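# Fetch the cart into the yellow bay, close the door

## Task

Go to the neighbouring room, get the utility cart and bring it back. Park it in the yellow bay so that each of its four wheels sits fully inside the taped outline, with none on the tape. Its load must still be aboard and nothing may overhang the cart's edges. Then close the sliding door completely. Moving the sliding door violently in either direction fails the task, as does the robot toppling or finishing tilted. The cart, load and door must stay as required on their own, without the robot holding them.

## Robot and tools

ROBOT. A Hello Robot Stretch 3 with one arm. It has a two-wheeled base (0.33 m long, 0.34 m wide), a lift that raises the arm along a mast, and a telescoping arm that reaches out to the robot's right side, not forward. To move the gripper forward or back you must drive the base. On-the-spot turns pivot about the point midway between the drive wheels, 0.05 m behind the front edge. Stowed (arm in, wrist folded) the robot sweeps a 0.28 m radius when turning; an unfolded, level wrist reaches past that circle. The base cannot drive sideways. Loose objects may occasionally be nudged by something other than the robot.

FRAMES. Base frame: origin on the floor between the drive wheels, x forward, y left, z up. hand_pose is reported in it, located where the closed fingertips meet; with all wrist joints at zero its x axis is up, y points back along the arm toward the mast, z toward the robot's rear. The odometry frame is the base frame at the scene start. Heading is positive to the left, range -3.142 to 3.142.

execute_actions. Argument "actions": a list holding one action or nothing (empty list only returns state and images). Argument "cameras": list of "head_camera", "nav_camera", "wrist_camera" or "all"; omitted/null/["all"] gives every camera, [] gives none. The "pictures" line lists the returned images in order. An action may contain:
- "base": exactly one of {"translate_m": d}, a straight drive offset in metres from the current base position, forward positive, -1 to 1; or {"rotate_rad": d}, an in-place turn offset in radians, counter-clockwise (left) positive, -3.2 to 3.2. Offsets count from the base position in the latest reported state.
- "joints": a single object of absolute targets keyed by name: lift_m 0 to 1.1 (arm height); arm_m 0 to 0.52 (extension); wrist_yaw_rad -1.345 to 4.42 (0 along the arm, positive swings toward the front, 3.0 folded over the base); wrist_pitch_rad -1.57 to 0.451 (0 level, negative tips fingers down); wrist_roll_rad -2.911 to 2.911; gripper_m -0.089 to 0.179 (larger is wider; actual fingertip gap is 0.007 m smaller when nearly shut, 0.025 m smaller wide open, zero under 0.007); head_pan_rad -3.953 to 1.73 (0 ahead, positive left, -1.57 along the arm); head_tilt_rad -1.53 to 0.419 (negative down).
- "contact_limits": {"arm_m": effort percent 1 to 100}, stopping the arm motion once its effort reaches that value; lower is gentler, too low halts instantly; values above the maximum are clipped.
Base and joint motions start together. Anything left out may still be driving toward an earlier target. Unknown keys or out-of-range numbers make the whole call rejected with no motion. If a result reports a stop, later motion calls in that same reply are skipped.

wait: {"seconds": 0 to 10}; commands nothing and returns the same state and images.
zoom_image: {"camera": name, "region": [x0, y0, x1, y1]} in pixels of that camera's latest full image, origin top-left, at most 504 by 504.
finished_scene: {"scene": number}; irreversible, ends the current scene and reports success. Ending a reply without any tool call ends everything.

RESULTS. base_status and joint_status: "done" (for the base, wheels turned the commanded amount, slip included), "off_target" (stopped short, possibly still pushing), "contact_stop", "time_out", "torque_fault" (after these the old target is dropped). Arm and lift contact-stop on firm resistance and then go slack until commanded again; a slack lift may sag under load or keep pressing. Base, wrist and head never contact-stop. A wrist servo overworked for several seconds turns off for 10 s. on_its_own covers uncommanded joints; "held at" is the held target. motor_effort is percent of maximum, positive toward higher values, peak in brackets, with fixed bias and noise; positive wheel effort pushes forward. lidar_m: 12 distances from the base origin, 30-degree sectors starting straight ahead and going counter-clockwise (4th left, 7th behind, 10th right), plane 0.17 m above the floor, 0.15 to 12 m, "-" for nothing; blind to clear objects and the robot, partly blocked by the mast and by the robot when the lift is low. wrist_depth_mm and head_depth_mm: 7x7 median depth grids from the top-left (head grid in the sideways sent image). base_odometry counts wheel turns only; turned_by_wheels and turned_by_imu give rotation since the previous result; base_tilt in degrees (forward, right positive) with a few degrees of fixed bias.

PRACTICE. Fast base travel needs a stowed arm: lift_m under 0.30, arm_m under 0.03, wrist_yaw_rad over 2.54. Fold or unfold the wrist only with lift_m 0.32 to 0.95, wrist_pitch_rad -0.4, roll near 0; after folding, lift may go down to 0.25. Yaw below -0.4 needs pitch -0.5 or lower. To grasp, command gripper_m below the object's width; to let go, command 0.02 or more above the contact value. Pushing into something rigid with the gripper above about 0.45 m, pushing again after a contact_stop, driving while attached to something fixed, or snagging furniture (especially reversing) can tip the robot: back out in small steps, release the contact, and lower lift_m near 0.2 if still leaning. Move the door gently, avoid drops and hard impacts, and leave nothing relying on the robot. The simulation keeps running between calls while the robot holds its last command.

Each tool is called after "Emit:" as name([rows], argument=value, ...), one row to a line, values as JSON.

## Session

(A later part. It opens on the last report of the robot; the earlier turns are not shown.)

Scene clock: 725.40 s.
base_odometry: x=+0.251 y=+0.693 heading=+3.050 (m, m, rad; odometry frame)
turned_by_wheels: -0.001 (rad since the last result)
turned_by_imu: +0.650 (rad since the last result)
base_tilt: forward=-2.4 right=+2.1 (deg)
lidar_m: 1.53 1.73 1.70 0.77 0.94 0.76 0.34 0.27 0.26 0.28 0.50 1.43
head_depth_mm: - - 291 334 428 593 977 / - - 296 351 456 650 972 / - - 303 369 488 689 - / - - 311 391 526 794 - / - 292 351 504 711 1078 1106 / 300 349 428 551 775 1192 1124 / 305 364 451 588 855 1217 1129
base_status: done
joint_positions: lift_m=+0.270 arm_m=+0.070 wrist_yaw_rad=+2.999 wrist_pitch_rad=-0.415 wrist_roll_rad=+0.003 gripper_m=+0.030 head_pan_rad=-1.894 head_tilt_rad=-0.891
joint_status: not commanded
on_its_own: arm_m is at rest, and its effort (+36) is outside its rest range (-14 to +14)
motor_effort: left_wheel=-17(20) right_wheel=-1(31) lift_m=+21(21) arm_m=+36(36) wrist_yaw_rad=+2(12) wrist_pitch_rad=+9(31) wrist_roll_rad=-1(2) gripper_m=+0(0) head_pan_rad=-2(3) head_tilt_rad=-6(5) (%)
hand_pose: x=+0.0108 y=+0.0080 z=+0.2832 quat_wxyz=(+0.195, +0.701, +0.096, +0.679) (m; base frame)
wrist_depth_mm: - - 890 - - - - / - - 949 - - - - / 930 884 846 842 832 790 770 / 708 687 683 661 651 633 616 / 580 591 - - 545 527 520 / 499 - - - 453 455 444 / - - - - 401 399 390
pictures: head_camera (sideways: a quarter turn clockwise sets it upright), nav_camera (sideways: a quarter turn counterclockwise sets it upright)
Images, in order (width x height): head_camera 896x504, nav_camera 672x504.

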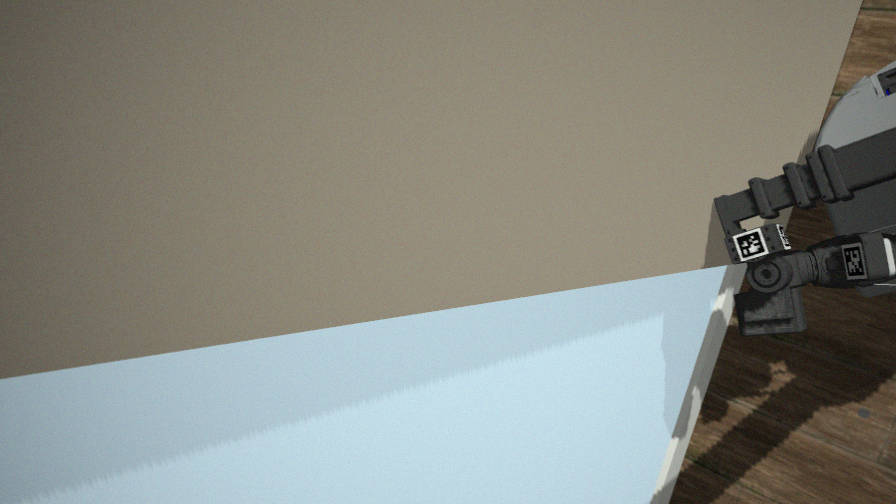

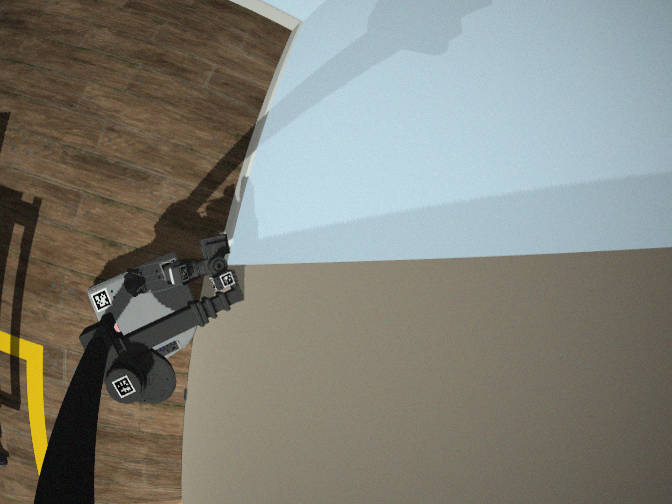

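Emit:
execute_actions([
  {"base":{"translate_m":0.1},"joints":{"arm_m":0.04}},
])

Scene clock: 730.10 s.
base_odometry: x=+0.151 y=+0.702 heading=+3.050 (m, m, rad; odometry frame)
turned_by_wheels: +0.000 (rad since the last result)
turned_by_imu: -0.004 (rad since the last result)
base_tilt: forward=-2.4 right=+2.4 (deg)
lidar_m: 1.44 1.68 1.65 0.78 0.86 0.94 0.42 0.32 0.32 0.40 0.59 1.35
head_depth_mm: - 296 339 414 533 746 1076 / 309 306 353 436 567 812 1122 / 318 370 438 527 668 927 - / 327 384 462 583 786 1159 - / 338 398 485 615 847 1202 1093 / 350 415 508 658 926 1233 1114 / 362 432 535 700 1016 1251 1121
base_status: done
joint_positions: lift_m=+0.270 arm_m=+0.040 wrist_yaw_rad=+2.999 wrist_pitch_rad=-0.417 wrist_roll_rad=+0.003 gripper_m=+0.030 head_pan_rad=-1.894 head_tilt_rad=-0.893
joint_status: all done
motor_effort: left_wheel=+0(11) right_wheel=+0(6) lift_m=+21(21) arm_m=-2(26) wrist_yaw_rad=+2(2) wrist_pitch_rad=+10(11) wrist_roll_rad=-2(2) gripper_m=+0(0) head_pan_rad=-3(3) head_tilt_rad=-5(5) (%)
hand_pose: x=+0.0107 y=+0.0371 z=+0.2829 quat_wxyz=(+0.196, +0.701, +0.096, +0.679) (m; base frame)
wrist_depth_mm: - - 918 - - - - / - - - - - - - / 933 891 829 839 791 779 776 / 697 697 683 662 638 648 612 / 583 567 - - 550 526 519 / 505 - - - 453 450 441 / - - - - 402 396 386
pictures: head_camera (sideways: a quarter turn clockwise sets it upright), nav_camera (sideways: a quarter turn counterclockwise sets it upright), wrist_camera
Images, in order (width x height): head_camera 896x504, nav_camera 672x504, wrist_camera 644x364.

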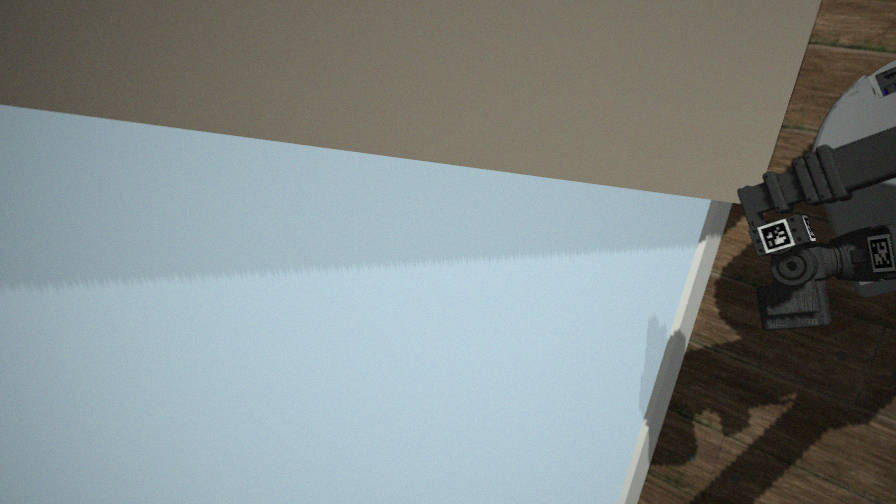

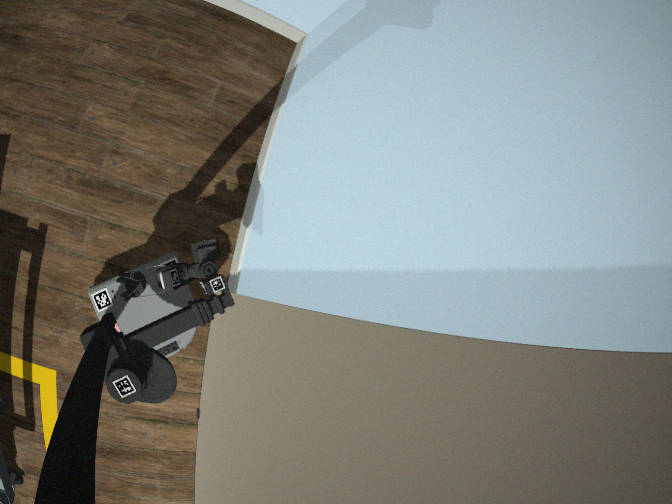

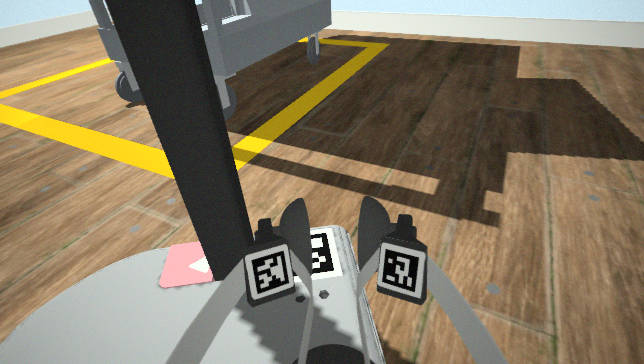

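Emit:
execute_actions([
  {"base":{"rotate_rad":-0.655},"joints":{"arm_m":0.0,"head_pan_rad":-2.3,"head_tilt_rad":-0.6}},
])

Scene clock: 738.00 s.
base_odometry: x=+0.151 y=+0.702 heading=+2.395 (m, m, rad; odometry frame)
turned_by_wheels: -0.655 (rad since the last result)
turned_by_imu: -0.656 (rad since the last result)
base_tilt: forward=-2.3 right=+2.4 (deg)
lidar_m: 1.27 1.39 1.73 1.65 0.82 0.78 1.74 0.47 0.34 0.32 0.39 0.51
head_depth_mm: 459 529 624 762 976 1316 1207 / 410 465 539 635 779 1006 1189 / 371 415 471 545 647 796 1037 / 338 376 421 479 554 661 820 / 311 341 379 425 484 564 672 / 290 314 345 383 430 492 573 / - 292 317 349 388 436 498
base_status: done
joint_positions: lift_m=+0.270 arm_m=+0.002 wrist_yaw_rad=+2.999 wrist_pitch_rad=-0.417 wrist_roll_rad=+0.003 gripper_m=+0.030 head_pan_rad=-2.293 head_tilt_rad=-0.605
joint_status: all done
joint sent to its limit — the command would take arm_m past its lower limit, so that joint was sent only as far as its limit.
motor_effort: left_wheel=+2(7) right_wheel=-2(7) lift_m=+21(21) arm_m=-2(3) wrist_yaw_rad=+2(2) wrist_pitch_rad=+10(10) wrist_roll_rad=-2(2) gripper_m=+0(0) head_pan_rad=-4(36) head_tilt_rad=+3(28) (%)
hand_pose: x=+0.0107 y=+0.0752 z=+0.2829 quat_wxyz=(+0.196, +0.701, +0.096, +0.679) (m; base frame)
wrist_depth_mm: 978 - - - - - - / 867 - - - - - - / 900 873 857 851 828 784 755 / 716 683 685 659 649 641 616 / 576 561 - 559 547 533 512 / 490 501 - - 448 451 445 / - - - - 399 392 385
pictures: head_camera (sideways: a quarter turn clockwise sets it upright), nav_camera (sideways: a quarter turn counterclockwise sets it upright), wrist_camera
Images, in order (width x height): head_camera 896x504, nav_camera 672x504, wrist_camera 644x364.

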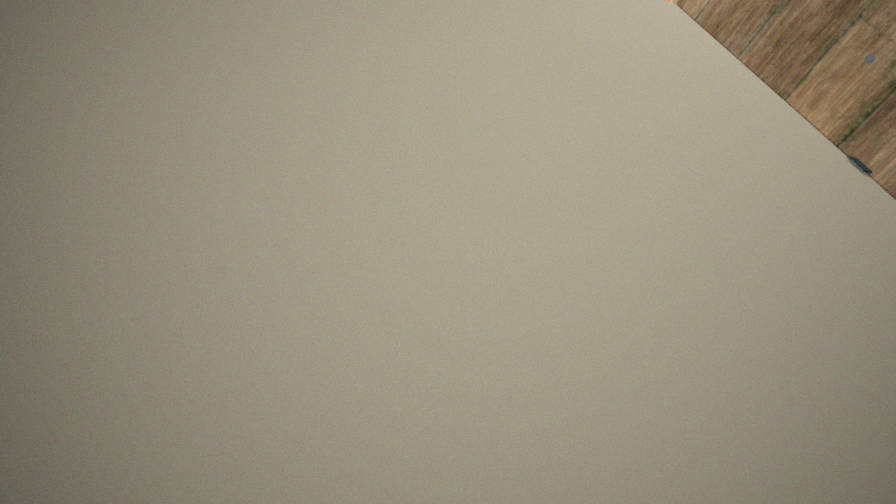

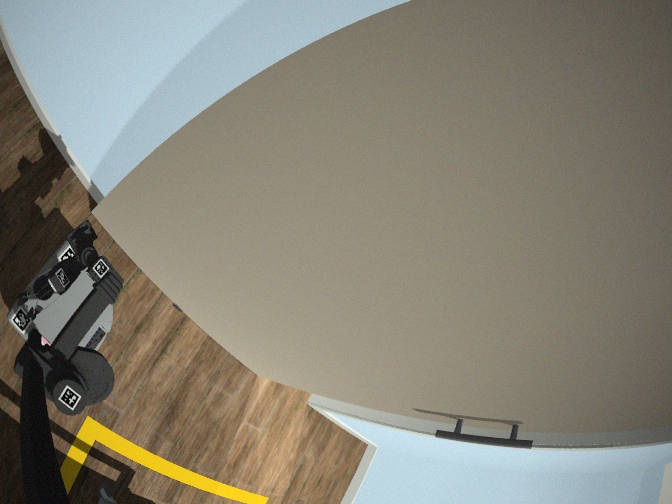

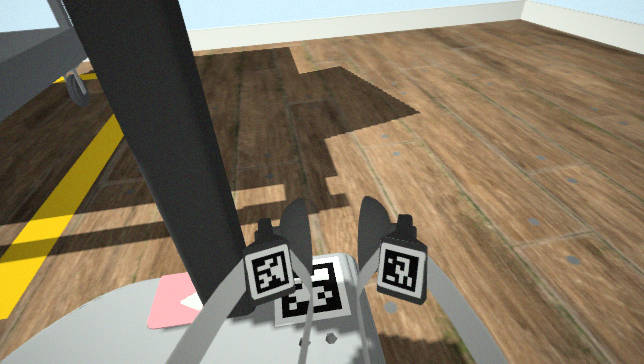

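Emit:
execute_actions([
  {"joints":{"head_pan_rad":-1.6,"head_tilt_rad":-0.95}},
], cameras=["head_camera"])

Scene clock: 753.90 s.
base_odometry: x=+0.151 y=+0.702 heading=+2.395 (m, m, rad; odometry frame)
turned_by_wheels: +0.000 (rad since the last result)
turned_by_imu: +0.000 (rad since the last result)
base_tilt: forward=-2.3 right=+2.4 (deg)
lidar_m: 1.26 1.39 1.74 1.65 0.82 0.78 1.75 0.47 0.34 0.32 0.39 0.51
head_depth_mm: - 317 389 500 709 1168 1099 / - 314 384 495 695 1166 1131 / - 312 380 487 683 1123 - / - 309 377 482 668 1096 - / - 307 373 519 786 1171 1103 / 318 357 446 565 780 1176 1101 / 309 363 442 560 766 1163 1117
base_status: not commanded
joint_positions: lift_m=+0.270 arm_m=+0.002 wrist_yaw_rad=+2.999 wrist_pitch_rad=-0.417 wrist_roll_rad=+0.003 gripper_m=+0.030 head_pan_rad=-1.607 head_tilt_rad=-0.938
joint_status: all done
motor_effort: left_wheel=+2(2) right_wheel=-3(3) lift_m=+21(21) arm_m=-2(3) wrist_yaw_rad=+2(2) wrist_pitch_rad=+10(10) wrist_roll_rad=-2(1) gripper_m=+0(1) head_pan_rad=+4(47) head_tilt_rad=-7(33) (%)
hand_pose: x=+0.0107 y=+0.0752 z=+0.2829 quat_wxyz=(+0.196, +0.701, +0.096, +0.679) (m; base frame)
wrist_depth_mm: 988 - - - - - - / 893 - - - - - - / 921 879 870 846 798 804 771 / 705 702 655 655 650 631 628 / 581 566 - 553 552 524 517 / 487 503 - - 442 454 448 / - - - - 396 392 387
pictures: head_camera (sideways: a quarter turn clockwise sets it upright)
Images, in order (width x height): head_camera 896x504.

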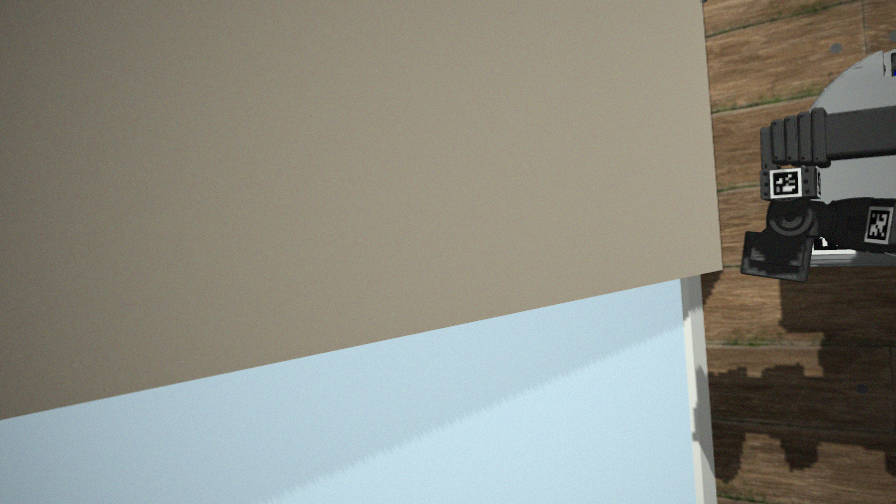

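Emit:
execute_actions([
  {"base":{"translate_m":0.18}},
], cameras=[])

Emit:
execute_actions([
  {"joints":{"arm_m":0.25},"contact_limits":{"arm_m":10}},
], cameras=["head_camera"])

Scene clock: 761.67 s.
base_odometry: x=+0.019 y=+0.825 heading=+2.395 (m, m, rad; odometry frame)
turned_by_wheels: +0.000 (rad since the last result)
turned_by_imu: +0.000 (rad since the last result)
base_tilt: forward=-2.3 right=+2.4 (deg)
lidar_m: 1.17 1.20 1.61 1.66 1.09 0.92 1.69 0.46 0.34 0.37 0.38 0.50
head_depth_mm: 315 354 392 488 687 1165 1099 / 313 370 453 540 711 1125 1123 / 310 368 449 574 802 1168 - / 309 364 444 569 790 1172 - / 307 362 440 561 775 1174 1110 / 305 359 435 556 762 1171 1111 / 302 355 431 548 749 1148 1115
base_status: done
joint_positions: lift_m=+0.270 arm_m=+0.002 wrist_yaw_rad=+2.999 wrist_pitch_rad=-0.417 wrist_roll_rad=+0.003 gripper_m=+0.030 head_pan_rad=-1.607 head_tilt_rad=-0.938
joint_status: not commanded
motor_effort: left_wheel=+2(8) right_wheel=-3(4) lift_m=+21(21) arm_m=-2(2) wrist_yaw_rad=+1(1) wrist_pitch_rad=+10(10) wrist_roll_rad=-2(1) gripper_m=+1(1) head_pan_rad=+4(6) head_tilt_rad=-7(7) (%)
hand_pose: x=+0.0107 y=+0.0752 z=+0.2829 quat_wxyz=(+0.196, +0.701, +0.096, +0.679) (m; base frame)
wrist_depth_mm: - - - - - - - / - - - - - - - / 918 868 850 822 813 794 766 / 714 685 678 650 636 640 615 / 591 565 - 560 552 527 515 / 492 504 - - 445 448 443 / - - - - 398 396 385
pictures: none
No camera images: the call's "cameras" was empty. Leave "cameras" out to get every camera's image.

Scene clock: 763.83 s.
base_odometry: x=+0.019 y=+0.825 heading=+2.395 (m, m, rad; odometry frame)
turned_by_wheels: +0.000 (rad since the last result)
turned_by_imu: +0.000 (rad since the last result)
base_tilt: forward=-2.4 right=+2.3 (deg)
lidar_m: 1.17 1.21 1.61 1.66 1.09 0.92 1.69 0.46 0.34 0.37 0.38 0.50
head_depth_mm: 315 354 396 488 690 1161 1097 / 313 371 453 541 715 1129 1124 / 311 368 449 577 785 1162 - / 309 365 446 569 787 1186 1139 / 307 362 440 563 778 1170 1111 / 305 359 436 556 764 1167 1113 / 303 356 432 549 752 1152 1111
base_status: not commanded
joint_positions: lift_m=+0.270 arm_m=+0.161 wrist_yaw_rad=+3.012 wrist_pitch_rad=-0.418 wrist_roll_rad=+0.003 gripper_m=+0.030 head_pan_rad=-1.606 head_tilt_rad=-0.939
joint_status: arm_m contact_stop (moved +0.159 of +0.248)
on_its_own: arm_m is slack since a contact_stop, until your next command for it (your +0.250 is given up); wrist_yaw_rad is at rest, and its effort (-15) is outside its rest range (-12 to +12)
motor_effort: left_wheel=+2(5) right_wheel=-2(15) lift_m=+21(21) arm_m=+1(10) wrist_yaw_rad=-15(18) wrist_pitch_rad=+11(14) wrist_roll_rad=-2(2) gripper_m=+0(1) head_pan_rad=+4(5) head_tilt_rad=-6(7) (%)
contact_limits: arm_m 10 (drawing in: default 24, maximum 40; extending or still: default 35, maximum 56)
hand_pose: x=+0.0078 y=-0.0839 z=+0.2826 quat_wxyz=(+0.192, +0.701, +0.102, +0.680) (m; base frame)
wrist_depth_mm: - - - - - - - / - - - - - - - / 910 935 870 852 816 782 772 / 709 717 - 686 636 632 628 / 594 - - - 540 517 522 / 489 - - - 446 448 440 / - - - - 400 393 388
pictures: head_camera (sideways: a quarter turn clockwise sets it upright)
Images, in order (width x height): head_camera 896x504.

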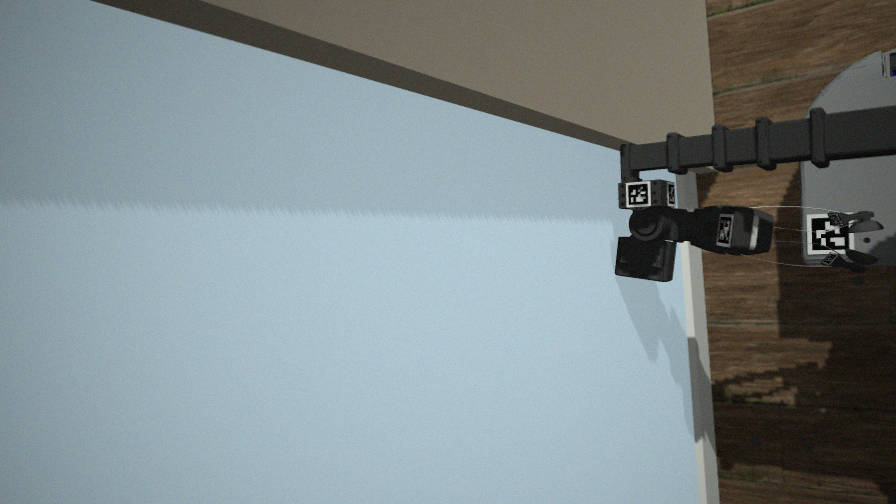

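Emit:
execute_actions([
  {"base":{"translate_m":-0.1},"joints":{"arm_m":0.153}},
], cameras=["head_camera"])

Scene clock: 769.20 s.
base_odometry: x=+0.092 y=+0.757 heading=+2.395 (m, m, rad; odometry frame)
turned_by_wheels: +0.000 (rad since the last result)
turned_by_imu: +0.001 (rad since the last result)
base_tilt: forward=-2.3 right=+2.4 (deg)
lidar_m: 1.25 1.31 1.74 1.65 0.94 0.84 1.73 0.47 0.34 0.37 0.38 0.51
head_depth_mm: 319 358 397 494 698 1167 1097 / 317 374 459 548 724 1142 1133 / 315 372 455 583 811 1179 - / 313 369 451 575 793 1191 1142 / 311 366 446 570 789 1173 1114 / 308 363 441 564 773 1173 1110 / 306 360 437 555 760 1156 1107
base_status: done
joint_positions: lift_m=+0.270 arm_m=+0.153 wrist_yaw_rad=+3.002 wrist_pitch_rad=-0.418 wrist_roll_rad=+0.003 gripper_m=+0.030 head_pan_rad=-1.606 head_tilt_rad=-0.939
joint_status: all done
motor_effort: left_wheel=+2(6) right_wheel=-2(29) lift_m=+21(21) arm_m=-2(4) wrist_yaw_rad=-1(14) wrist_pitch_rad=+11(11) wrist_roll_rad=-2(1) gripper_m=+0(0) head_pan_rad=+4(5) head_tilt_rad=-6(7) (%)
hand_pose: x=+0.0101 y=-0.0760 z=+0.2826 quat_wxyz=(+0.195, +0.701, +0.098, +0.679) (m; base frame)
wrist_depth_mm: - - - - - - - / - - - - - - - / 936 870 868 836 830 797 749 / 724 733 - 687 658 628 621 / 586 - - - 544 523 514 / 488 - - - 440 452 443 / - - - - 399 395 389
pictures: head_camera (sideways: a quarter turn clockwise sets it upright)
Images, in order (width x height): head_camera 896x504.

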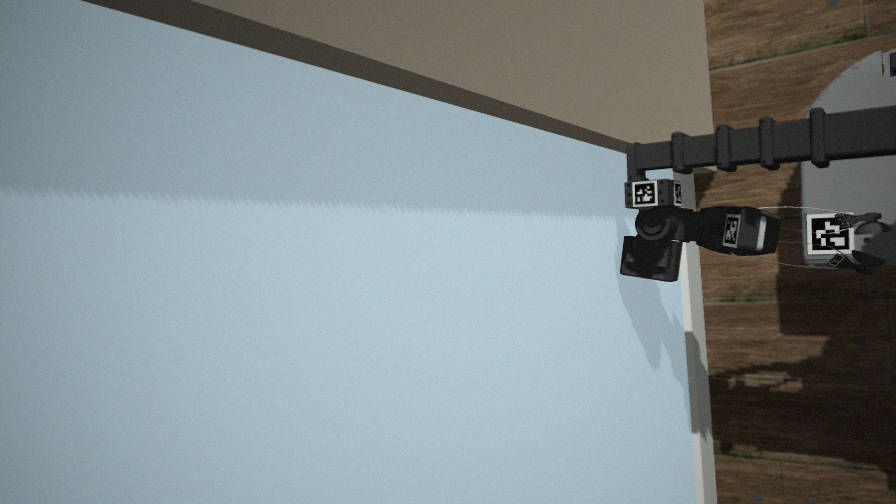

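Emit:
execute_actions([
  {"base":{"translate_m":-0.15}},
], cameras=["head_camera"])

Scene clock: 774.23 s.
base_odometry: x=+0.203 y=+0.655 heading=+2.395 (m, m, rad; odometry frame)
turned_by_wheels: +0.000 (rad since the last result)
turned_by_imu: +0.001 (rad since the last result)
base_tilt: forward=-2.4 right=+2.4 (deg)
lidar_m: 1.28 1.46 1.73 1.65 0.73 0.74 1.76 0.48 0.34 0.33 0.39 0.52
head_depth_mm: 286 319 392 505 713 1160 1090 / 287 317 388 499 703 1161 1130 / 320 369 434 539 729 1167 - / 319 376 459 588 812 1185 1132 / 317 373 453 580 803 1174 1104 / 314 370 449 573 788 1172 1109 / 312 367 446 566 778 1179 1114
base_status: done
joint_positions: lift_m=+0.270 arm_m=+0.153 wrist_yaw_rad=+3.001 wrist_pitch_rad=-0.416 wrist_roll_rad=+0.003 gripper_m=+0.030 head_pan_rad=-1.604 head_tilt_rad=-0.939
joint_status: not commanded
motor_effort: left_wheel=+0(19) right_wheel=+0(65) lift_m=+21(21) arm_m=+3(2) wrist_yaw_rad=-1(27) wrist_pitch_rad=+10(11) wrist_roll_rad=-2(2) gripper_m=+1(0) head_pan_rad=+3(2) head_tilt_rad=-6(6) (%)
hand_pose: x=+0.0102 y=-0.0753 z=+0.2831 quat_wxyz=(+0.195, +0.701, +0.097, +0.679) (m; base frame)
wrist_depth_mm: - - - - - - - / 709 - - - - - - / 838 920 853 855 819 806 754 / 699 724 - 690 651 626 633 / 594 - - - 554 526 522 / 486 - - - 442 448 443 / - - - - 403 397 389
pictures: head_camera (sideways: a quarter turn clockwise sets it upright)
Images, in order (width x height): head_camera 896x504.

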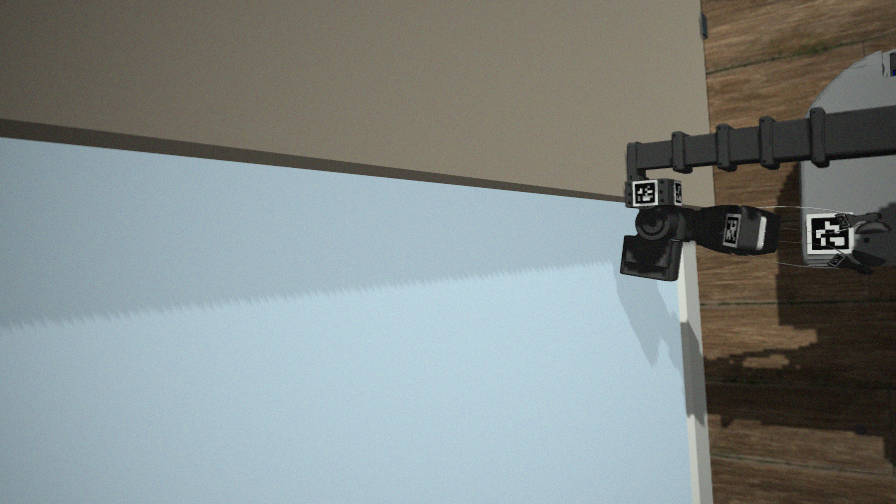

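Emit:
execute_actions([
  {"base":{"translate_m":-0.08},"joints":{"head_pan_rad":-2.5,"head_tilt_rad":-0.7}},
], cameras=["head_camera","nav_camera"])

Scene clock: 779.30 s.
base_odometry: x=+0.261 y=+0.601 heading=+2.395 (m, m, rad; odometry frame)
turned_by_wheels: +0.000 (rad since the last result)
turned_by_imu: +0.001 (rad since the last result)
base_tilt: forward=-2.3 right=+2.4 (deg)
lidar_m: 1.29 1.55 1.72 1.65 0.68 0.74 1.76 0.48 0.34 0.33 0.39 0.52
head_depth_mm: 751 919 1203 1798 1578 1340 1156 / 615 720 875 1114 1463 1340 1166 / 520 595 698 843 1057 1281 1165 / 450 506 578 671 804 1001 1145 / 397 439 493 562 651 776 967 / 355 389 431 482 546 631 729 / 321 349 382 421 470 531 624
base_status: done
joint_positions: lift_m=+0.270 arm_m=+0.153 wrist_yaw_rad=+3.002 wrist_pitch_rad=-0.414 wrist_roll_rad=+0.003 gripper_m=+0.030 head_pan_rad=-2.493 head_tilt_rad=-0.704
joint_status: all done
motor_effort: left_wheel=+0(7) right_wheel=+0(45) lift_m=+21(21) arm_m=+3(3) wrist_yaw_rad=-2(21) wrist_pitch_rad=+9(10) wrist_roll_rad=-1(1) gripper_m=+0(1) head_pan_rad=-3(50) head_tilt_rad=+2(24) (%)
hand_pose: x=+0.0100 y=-0.0751 z=+0.2834 quat_wxyz=(+0.194, +0.701, +0.097, +0.679) (m; base frame)
wrist_depth_mm: - - - - - - - / 658 - - - - - - / 850 908 848 834 810 783 794 / 714 713 - 706 644 645 630 / 588 - - - 558 526 512 / 497 - - - 445 455 448 / - - - - 398 396 388
pictures: head_camera (sideways: a quarter turn clockwise sets it upright), nav_camera (sideways: a quarter turn counterclockwise sets it upright)
Images, in order (width x height): head_camera 896x504, nav_camera 672x504.

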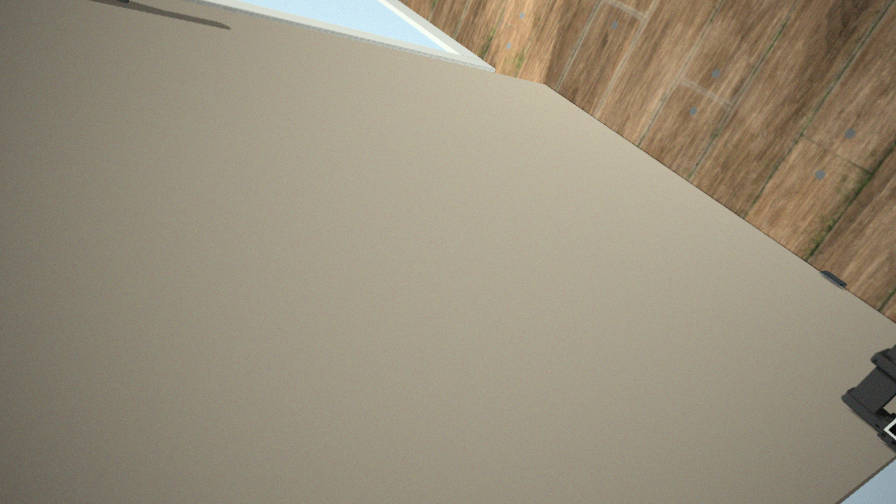

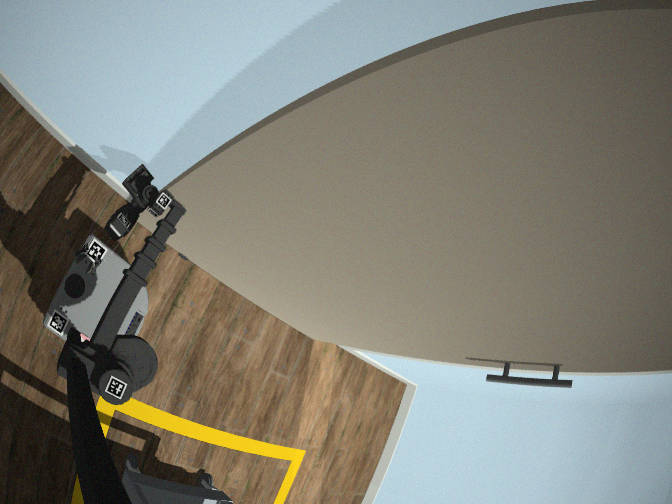

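Emit:
execute_actions([
  {"base":{"translate_m":-0.1}},
], cameras=["head_camera"])

Emit:
execute_actions([
  {"base":{"translate_m":-0.08}},
], cameras=["head_camera","nav_camera"])

Scene clock: 784.43 s.
base_odometry: x=+0.335 y=+0.533 heading=+2.396 (m, m, rad; odometry frame)
turned_by_wheels: +0.000 (rad since the last result)
turned_by_imu: +0.001 (rad since the last result)
base_tilt: forward=-2.3 right=+2.4 (deg)
lidar_m: 1.30 1.65 1.73 1.64 0.65 0.73 1.78 0.49 0.35 0.33 0.40 0.52
head_depth_mm: 758 932 1275 1814 1569 1332 1162 / 622 732 888 1134 1469 1339 1163 / 526 603 707 853 1076 1289 1167 / 456 513 585 681 818 1018 1146 / 402 446 501 568 661 789 976 / 359 394 435 487 554 638 738 / 325 354 387 427 477 538 623
base_status: done
joint_positions: lift_m=+0.270 arm_m=+0.153 wrist_yaw_rad=+3.002 wrist_pitch_rad=-0.411 wrist_roll_rad=+0.003 gripper_m=+0.030 head_pan_rad=-2.493 head_tilt_rad=-0.704
joint_status: not commanded
motor_effort: left_wheel=+2(7) right_wheel=-7(37) lift_m=+21(21) arm_m=+4(8) wrist_yaw_rad=-3(11) wrist_pitch_rad=+7(9) wrist_roll_rad=-1(1) gripper_m=+0(0) head_pan_rad=-5(4) head_tilt_rad=+2(2) (%)
hand_pose: x=+0.0100 y=-0.0745 z=+0.2843 quat_wxyz=(+0.192, +0.701, +0.096, +0.680) (m; base frame)
wrist_depth_mm: - - - - - - - / 674 727 - - - - - / 871 829 855 843 831 793 792 / 726 715 715 698 653 646 638 / 600 - - - 557 533 524 / 492 - - - 447 456 448 / - - - - 400 401 394
pictures: head_camera (sideways: a quarter turn clockwise sets it upright)
Images, in order (width x height): head_camera 896x504.

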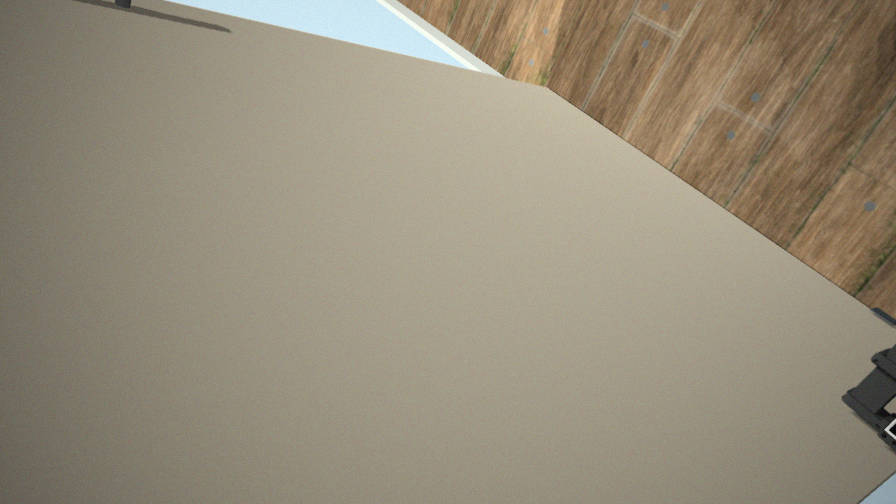

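Scene clock: 786.30 s.
base_odometry: x=+0.394 y=+0.479 heading=+2.396 (m, m, rad; odometry frame)
turned_by_wheels: +0.000 (rad since the last result)
turned_by_imu: +0.097 (rad since the last result)
base_tilt: forward=-2.3 right=+2.3 (deg)
lidar_m: 1.67 1.76 1.68 0.77 0.64 0.81 1.07 0.44 0.34 0.33 0.41 0.58
head_depth_mm: 604 722 903 1181 1543 1330 1158 / 517 604 723 902 1196 1343 1166 / 455 520 605 727 905 1203 1166 / 405 456 520 606 727 905 1125 / 364 406 457 521 607 727 906 / 332 365 406 456 520 608 714 / 305 333 366 407 457 522 608
base_status: done
joint_positions: lift_m=+0.270 arm_m=+0.151 wrist_yaw_rad=+3.005 wrist_pitch_rad=-0.356 wrist_roll_rad=+0.003 gripper_m=+0.030 head_pan_rad=-2.493 head_tilt_rad=-0.703
joint_status: not commanded
on_its_own: arm_m is at rest, and its effort (+27) is outside its rest range (-14 to +14); wrist_pitch_rad is at rest, and its effort (-26) is outside its rest range (-20 to +32)
motor_effort: left_wheel=-3(9) right_wheel=-1(31) lift_m=+21(21) arm_m=+27(28) wrist_yaw_rad=-7(33) wrist_pitch_rad=-26(26) wrist_roll_rad=-1(2) gripper_m=+0(0) head_pan_rad=-3(4) head_tilt_rad=+2(2) (%)
hand_pose: x=+0.0103 y=-0.0661 z=+0.2968 quat_wxyz=(+0.173, +0.703, +0.077, +0.685) (m; base frame)
wrist_depth_mm: - - - - - - - / 937 987 - - - - - / 730 902 950 951 938 916 885 / 776 780 758 776 724 710 678 / 628 674 - - 596 575 561 / 536 - - - 475 492 478 / 455 - - - 424 419 411
pictures: head_camera (sideways: a quarter turn clockwise sets it upright), nav_camera (sideways: a quarter turn counterclockwise sets it upright)
Images, in order (width x height): head_camera 896x504, nav_camera 672x504.

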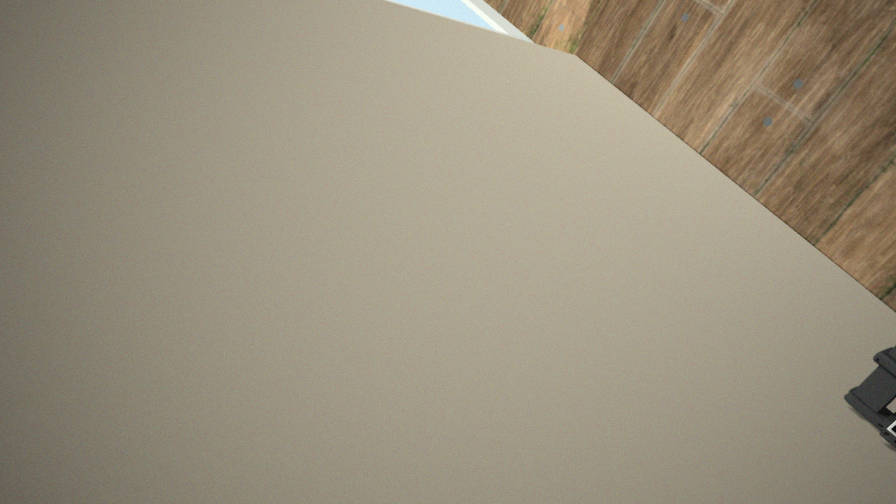

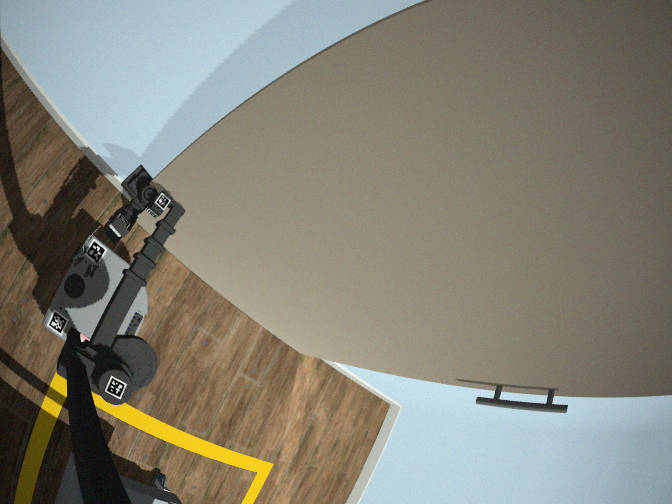

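Emit:
execute_actions([
  {"base":{"translate_m":0.06},"joints":{"head_pan_rad":-1.7,"head_tilt_rad":-0.95}},
])

Scene clock: 798.37 s.
base_odometry: x=+0.350 y=+0.519 heading=+2.395 (m, m, rad; odometry frame)
turned_by_wheels: -0.001 (rad since the last result)
turned_by_imu: -0.112 (rad since the last result)
base_tilt: forward=-2.4 right=+2.3 (deg)
lidar_m: 1.24 1.67 1.73 1.64 0.64 0.72 1.92 0.50 0.35 0.33 0.40 0.52
head_depth_mm: 299 351 434 569 827 1194 1095 / 296 342 422 548 781 1183 1130 / 293 334 409 528 731 1173 - / 291 327 399 517 731 1184 1134 / 319 374 465 589 800 1172 1104 / 320 375 452 570 766 1144 1110 / 314 368 441 551 736 1116 1116
base_status: done
joint_positions: lift_m=+0.270 arm_m=+0.151 wrist_yaw_rad=+2.994 wrist_pitch_rad=-0.377 wrist_roll_rad=+0.003 gripper_m=+0.030 head_pan_rad=-1.707 head_tilt_rad=-0.938
joint_status: all done
on_its_own: arm_m is at rest, and its effort (+22) is outside its rest range (-14 to +14)
motor_effort: left_wheel=-4(5) right_wheel=+14(15) lift_m=+21(21) arm_m=+22(27) wrist_yaw_rad=+8(8) wrist_pitch_rad=-14(26) wrist_roll_rad=-2(1) gripper_m=+0(0) head_pan_rad=+4(51) head_tilt_rad=-7(30) (%)
hand_pose: x=+0.0125 y=-0.0693 z=+0.2920 quat_wxyz=(+0.184, +0.703, +0.081, +0.682) (m; base frame)
wrist_depth_mm: - - - - - - - / 932 820 - - - - - / 672 875 932 941 861 874 835 / 771 749 769 736 692 668 657 / 612 - - - 572 560 540 / 529 - - - 463 475 461 / - - - - 413 409 402
pictures: head_camera (sideways: a quarter turn clockwise sets it upright), nav_camera (sideways: a quarter turn counterclockwise sets it upright), wrist_camera
Images, in order (width x height): head_camera 896x504, nav_camera 672x504, wrist_camera 644x364.

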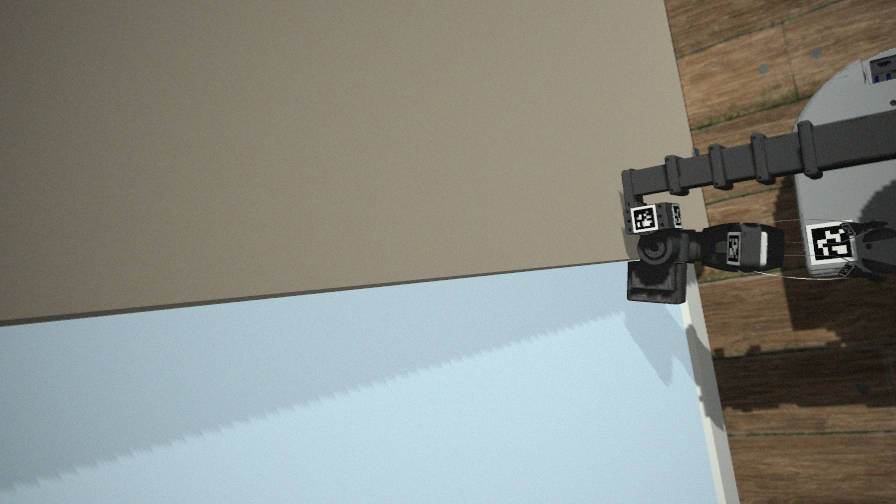

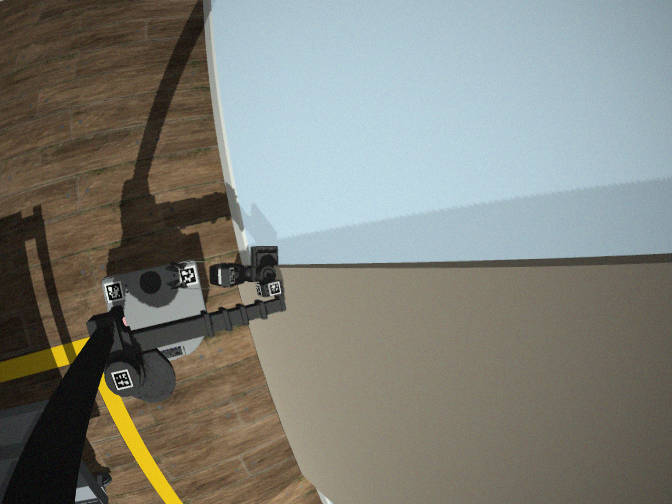

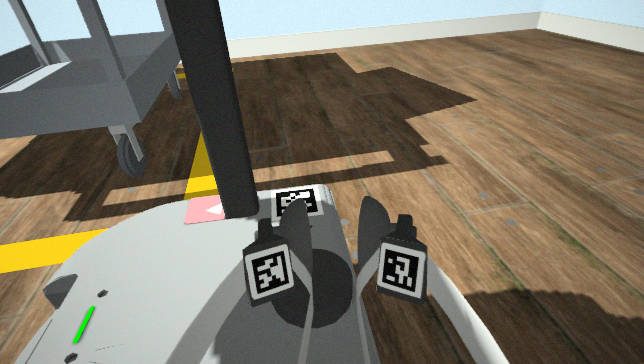

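Emit:
execute_actions([
  {"joints":{"arm_m":0.13,"head_pan_rad":-2.75,"head_tilt_rad":-0.55}},
], cameras=["head_camera","nav_camera"])

Scene clock: 801.27 s.
base_odometry: x=+0.349 y=+0.519 heading=+2.396 (m, m, rad; odometry frame)
turned_by_wheels: +0.001 (rad since the last result)
turned_by_imu: +0.001 (rad since the last result)
base_tilt: forward=-2.3 right=+2.4 (deg)
lidar_m: 1.25 1.66 1.73 1.64 0.64 0.72 1.92 0.50 0.35 0.33 0.40 0.52
head_depth_mm: 1742 1921 2122 2254 1807 1467 1237 / 1725 1932 2154 2337 1808 1472 1238 / 1117 1281 1577 1853 1769 1479 1246 / 769 841 934 1042 1182 1352 1250 / 616 660 714 775 851 942 1058 / 513 544 581 623 669 723 791 / 439 463 489 518 549 585 625
base_status: not commanded
joint_positions: lift_m=+0.270 arm_m=+0.130 wrist_yaw_rad=+2.998 wrist_pitch_rad=-0.414 wrist_roll_rad=+0.003 gripper_m=+0.030 head_pan_rad=-2.743 head_tilt_rad=-0.557
joint_status: all done
motor_effort: left_wheel=+1(4) right_wheel=-2(14) lift_m=+21(21) arm_m=-3(19) wrist_yaw_rad=+3(7) wrist_pitch_rad=+9(13) wrist_roll_rad=-1(1) gripper_m=+0(1) head_pan_rad=-5(50) head_tilt_rad=+5(37) (%)
hand_pose: x=+0.0109 y=-0.0527 z=+0.2835 quat_wxyz=(+0.195, +0.701, +0.095, +0.679) (m; base frame)
wrist_depth_mm: - - - - - - - / 633 733 - - - - - / 814 835 874 837 828 805 769 / 704 693 711 690 652 640 620 / 582 - - - 554 529 523 / 491 - - - 443 457 443 / - - - - 401 397 388
pictures: head_camera (sideways: a quarter turn clockwise sets it upright), nav_camera (sideways: a quarter turn counterclockwise sets it upright)
Images, in order (width x height): head_camera 896x504, nav_camera 672x504.

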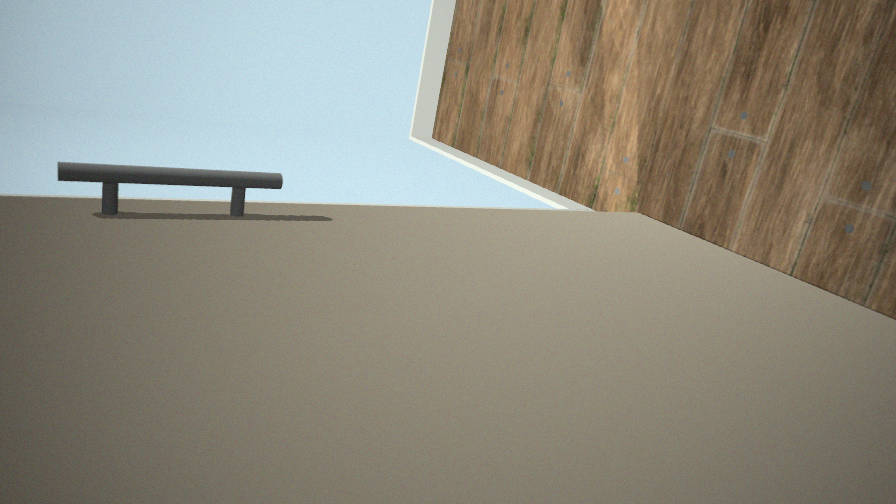

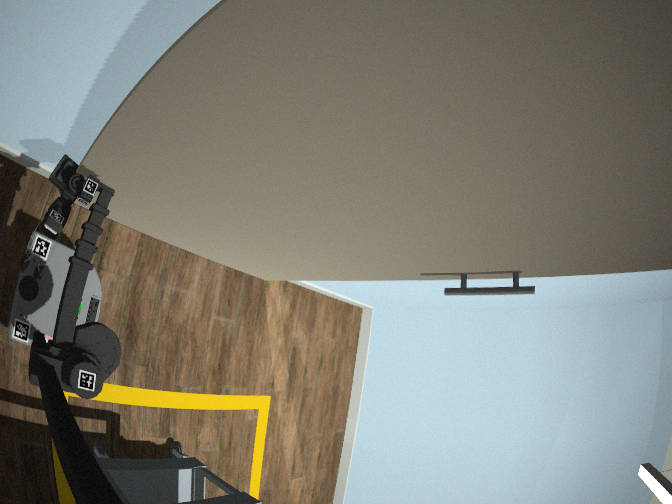

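Emit:
zoom_image(camera="head_camera", region=[500, 140, 720, 270])

Region (500, 140, 720, 270) of head_camera's 896x504 image, scaled by 2.291, with more detail than that image has; it fills the top 298 rows of this view, and the rest is white.

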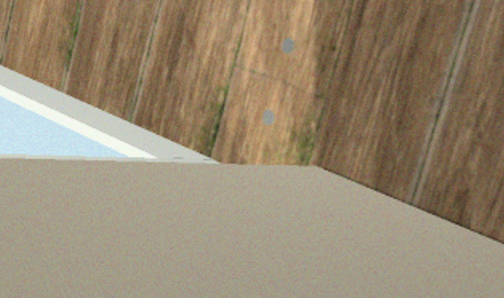

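Emit:
execute_actions([
  {"base":{"translate_m":0.15},"joints":{"arm_m":0.0,"head_pan_rad":-2.0,"head_tilt_rad":-0.9}},
], cameras=["head_camera","nav_camera"])

Scene clock: 812.33 s.
base_odometry: x=+0.239 y=+0.621 heading=+2.396 (m, m, rad; odometry frame)
turned_by_wheels: +0.000 (rad since the last result)
turned_by_imu: +0.000 (rad since the last result)
base_tilt: forward=-2.4 right=+2.4 (deg)
lidar_m: 1.22 1.51 1.74 1.65 0.70 0.73 1.87 0.49 0.37 0.38 0.39 0.51
head_depth_mm: 352 424 532 709 1080 1231 1105 / 332 393 485 632 907 1219 1140 / 313 368 447 568 780 1181 - / 331 390 469 585 781 1160 - / 337 390 462 566 732 1026 1134 / 322 368 433 522 659 897 1096 / 307 350 407 486 601 791 1073
base_status: done
joint_positions: lift_m=+0.270 arm_m=+0.002 wrist_yaw_rad=+2.999 wrist_pitch_rad=-0.415 wrist_roll_rad=+0.003 gripper_m=+0.030 head_pan_rad=-2.007 head_tilt_rad=-0.889
joint_status: all done
joint sent to its limit — the command would take arm_m past its lower limit, so that joint was sent only as far as its limit.
motor_effort: left_wheel=+1(7) right_wheel=-1(5) lift_m=+21(21) arm_m=-3(4) wrist_yaw_rad=+2(2) wrist_pitch_rad=+10(10) wrist_roll_rad=-2(1) gripper_m=+0(0) head_pan_rad=+4(50) head_tilt_rad=-7(33) (%)
hand_pose: x=+0.0108 y=+0.0754 z=+0.2833 quat_wxyz=(+0.195, +0.701, +0.096, +0.679) (m; base frame)
wrist_depth_mm: - - - - - - - / 740 - - - - - - / 846 878 871 830 799 802 767 / 653 699 679 652 660 642 625 / 588 566 - 564 555 521 510 / 491 499 - - 450 448 440 / - - - - 399 400 395
pictures: head_camera (sideways: a quarter turn clockwise sets it upright), nav_camera (sideways: a quarter turn counterclockwise sets it upright)
Images, in order (width x height): head_camera 896x504, nav_camera 672x504.

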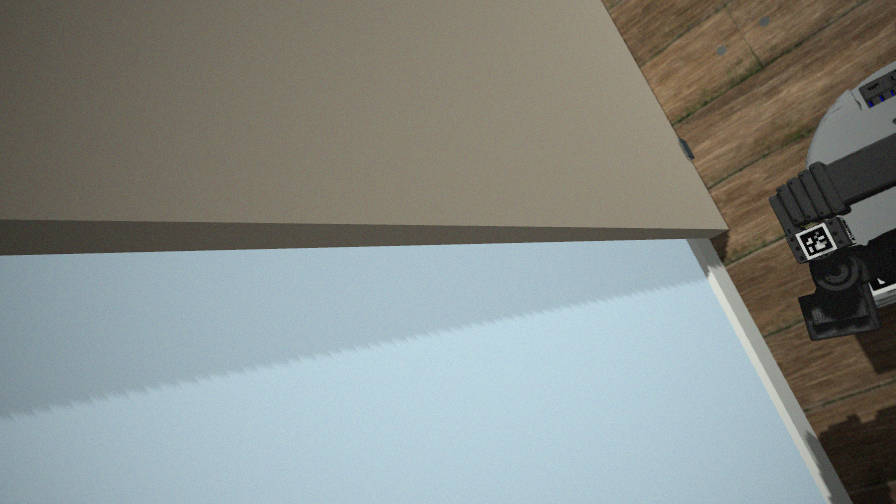

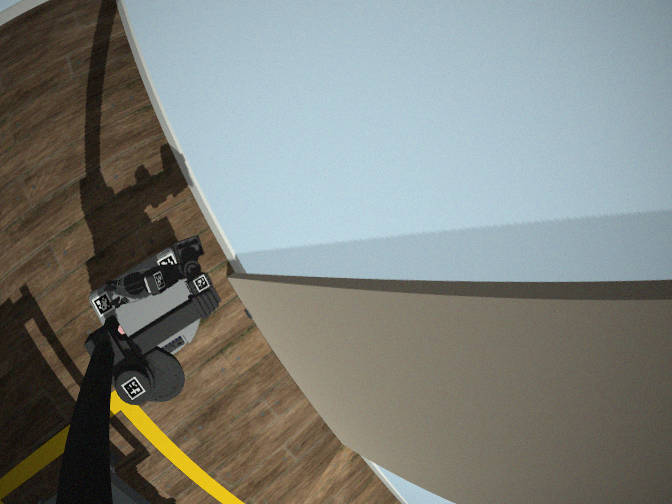

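Emit:
execute_actions([
  {"base":{"translate_m":0.3}},
], cameras=[])

Emit:
execute_actions([
  {"base":{"rotate_rad":1.4}},
], cameras=["nav_camera"])

Scene clock: 826.37 s.
base_odometry: x=+0.019 y=+0.825 heading=+2.396 (m, m, rad; odometry frame)
turned_by_wheels: +0.000 (rad since the last result)
turned_by_imu: +0.000 (rad since the last result)
base_tilt: forward=-2.4 right=+2.4 (deg)
lidar_m: 1.16 1.20 1.58 1.66 1.10 0.92 1.52 0.55 0.38 0.36 0.37 0.49
head_depth_mm: 402 483 606 791 1056 1232 1101 / 379 449 553 724 1031 1235 1141 / 357 420 510 649 888 1204 - / 338 395 472 589 781 1153 - / 321 372 440 540 695 986 1129 / 306 351 412 497 630 852 1094 / 295 333 386 461 573 753 1056
base_status: done
joint_positions: lift_m=+0.270 arm_m=+0.002 wrist_yaw_rad=+2.999 wrist_pitch_rad=-0.415 wrist_roll_rad=+0.003 gripper_m=+0.030 head_pan_rad=-2.007 head_tilt_rad=-0.889
joint_status: not commanded
motor_effort: left_wheel=+1(7) right_wheel=-2(4) lift_m=+21(21) arm_m=-3(2) wrist_yaw_rad=+1(2) wrist_pitch_rad=+10(10) wrist_roll_rad=-1(1) gripper_m=+0(1) head_pan_rad=+3(5) head_tilt_rad=-7(6) (%)
hand_pose: x=+0.0107 y=+0.0754 z=+0.2832 quat_wxyz=(+0.195, +0.701, +0.096, +0.679) (m; base frame)
wrist_depth_mm: - - - - - - - / - - - - - - - / 916 858 887 841 813 784 778 / 695 688 691 656 648 628 617 / 588 561 - 574 547 525 509 / 490 502 - - 449 448 442 / - - - - 402 399 388
pictures: none
No camera images: the call's "cameras" was empty. Leave "cameras" out to get every camera's image.

Scene clock: 828.57 s.
base_odometry: x=+0.019 y=+0.825 heading=-2.488 (m, m, rad; odometry frame)
turned_by_wheels: +1.400 (rad since the last result)
turned_by_imu: +1.402 (rad since the last result)
base_tilt: forward=-2.4 right=+2.4 (deg)
lidar_m: 1.67 1.67 0.92 1.18 0.58 0.41 0.36 0.36 0.43 0.76 1.18 1.38
head_depth_mm: 369 412 469 543 643 790 1008 / 408 463 535 632 770 988 1120 / 457 526 619 753 963 1196 - / 517 609 738 938 1265 1243 - / 598 723 910 1248 1394 1249 1130 / 708 890 1197 1569 1415 1250 1115 / 867 1139 1392 1570 1423 1248 1121
base_status: done
joint_positions: lift_m=+0.270 arm_m=+0.002 wrist_yaw_rad=+2.999 wrist_pitch_rad=-0.415 wrist_roll_rad=+0.003 gripper_m=+0.030 head_pan_rad=-2.007 head_tilt_rad=-0.889
joint_status: not commanded
motor_effort: left_wheel=-2(6) right_wheel=+2(8) lift_m=+21(21) arm_m=-2(3) wrist_yaw_rad=+2(2) wrist_pitch_rad=+10(10) wrist_roll_rad=-1(2) gripper_m=+1(0) head_pan_rad=+5(4) head_tilt_rad=-6(6) (%)
hand_pose: x=+0.0107 y=+0.0754 z=+0.2832 quat_wxyz=(+0.195, +0.701, +0.096, +0.679) (m; base frame)
wrist_depth_mm: 719 - - - 929 971 - / 690 - - - - - - / 635 866 847 833 814 799 775 / 588 706 667 667 650 642 618 / 527 562 - 567 550 529 520 / 493 499 - - 450 450 448 / - - - - 399 395 392
pictures: nav_camera (sideways: a quarter turn counterclockwise sets it upright)
Images, in order (width x height): nav_camera 672x504.

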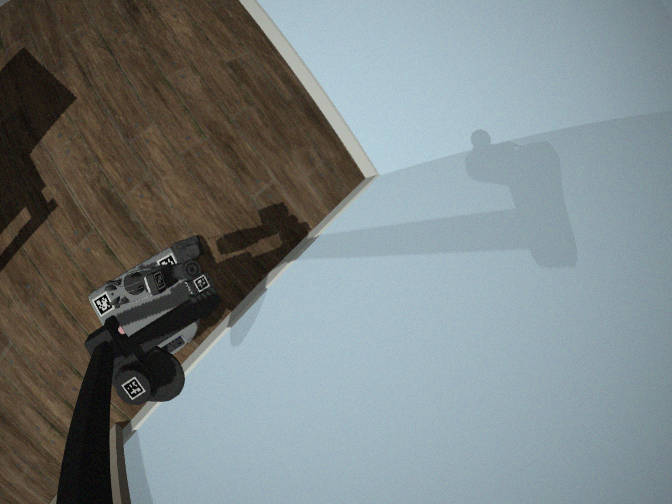

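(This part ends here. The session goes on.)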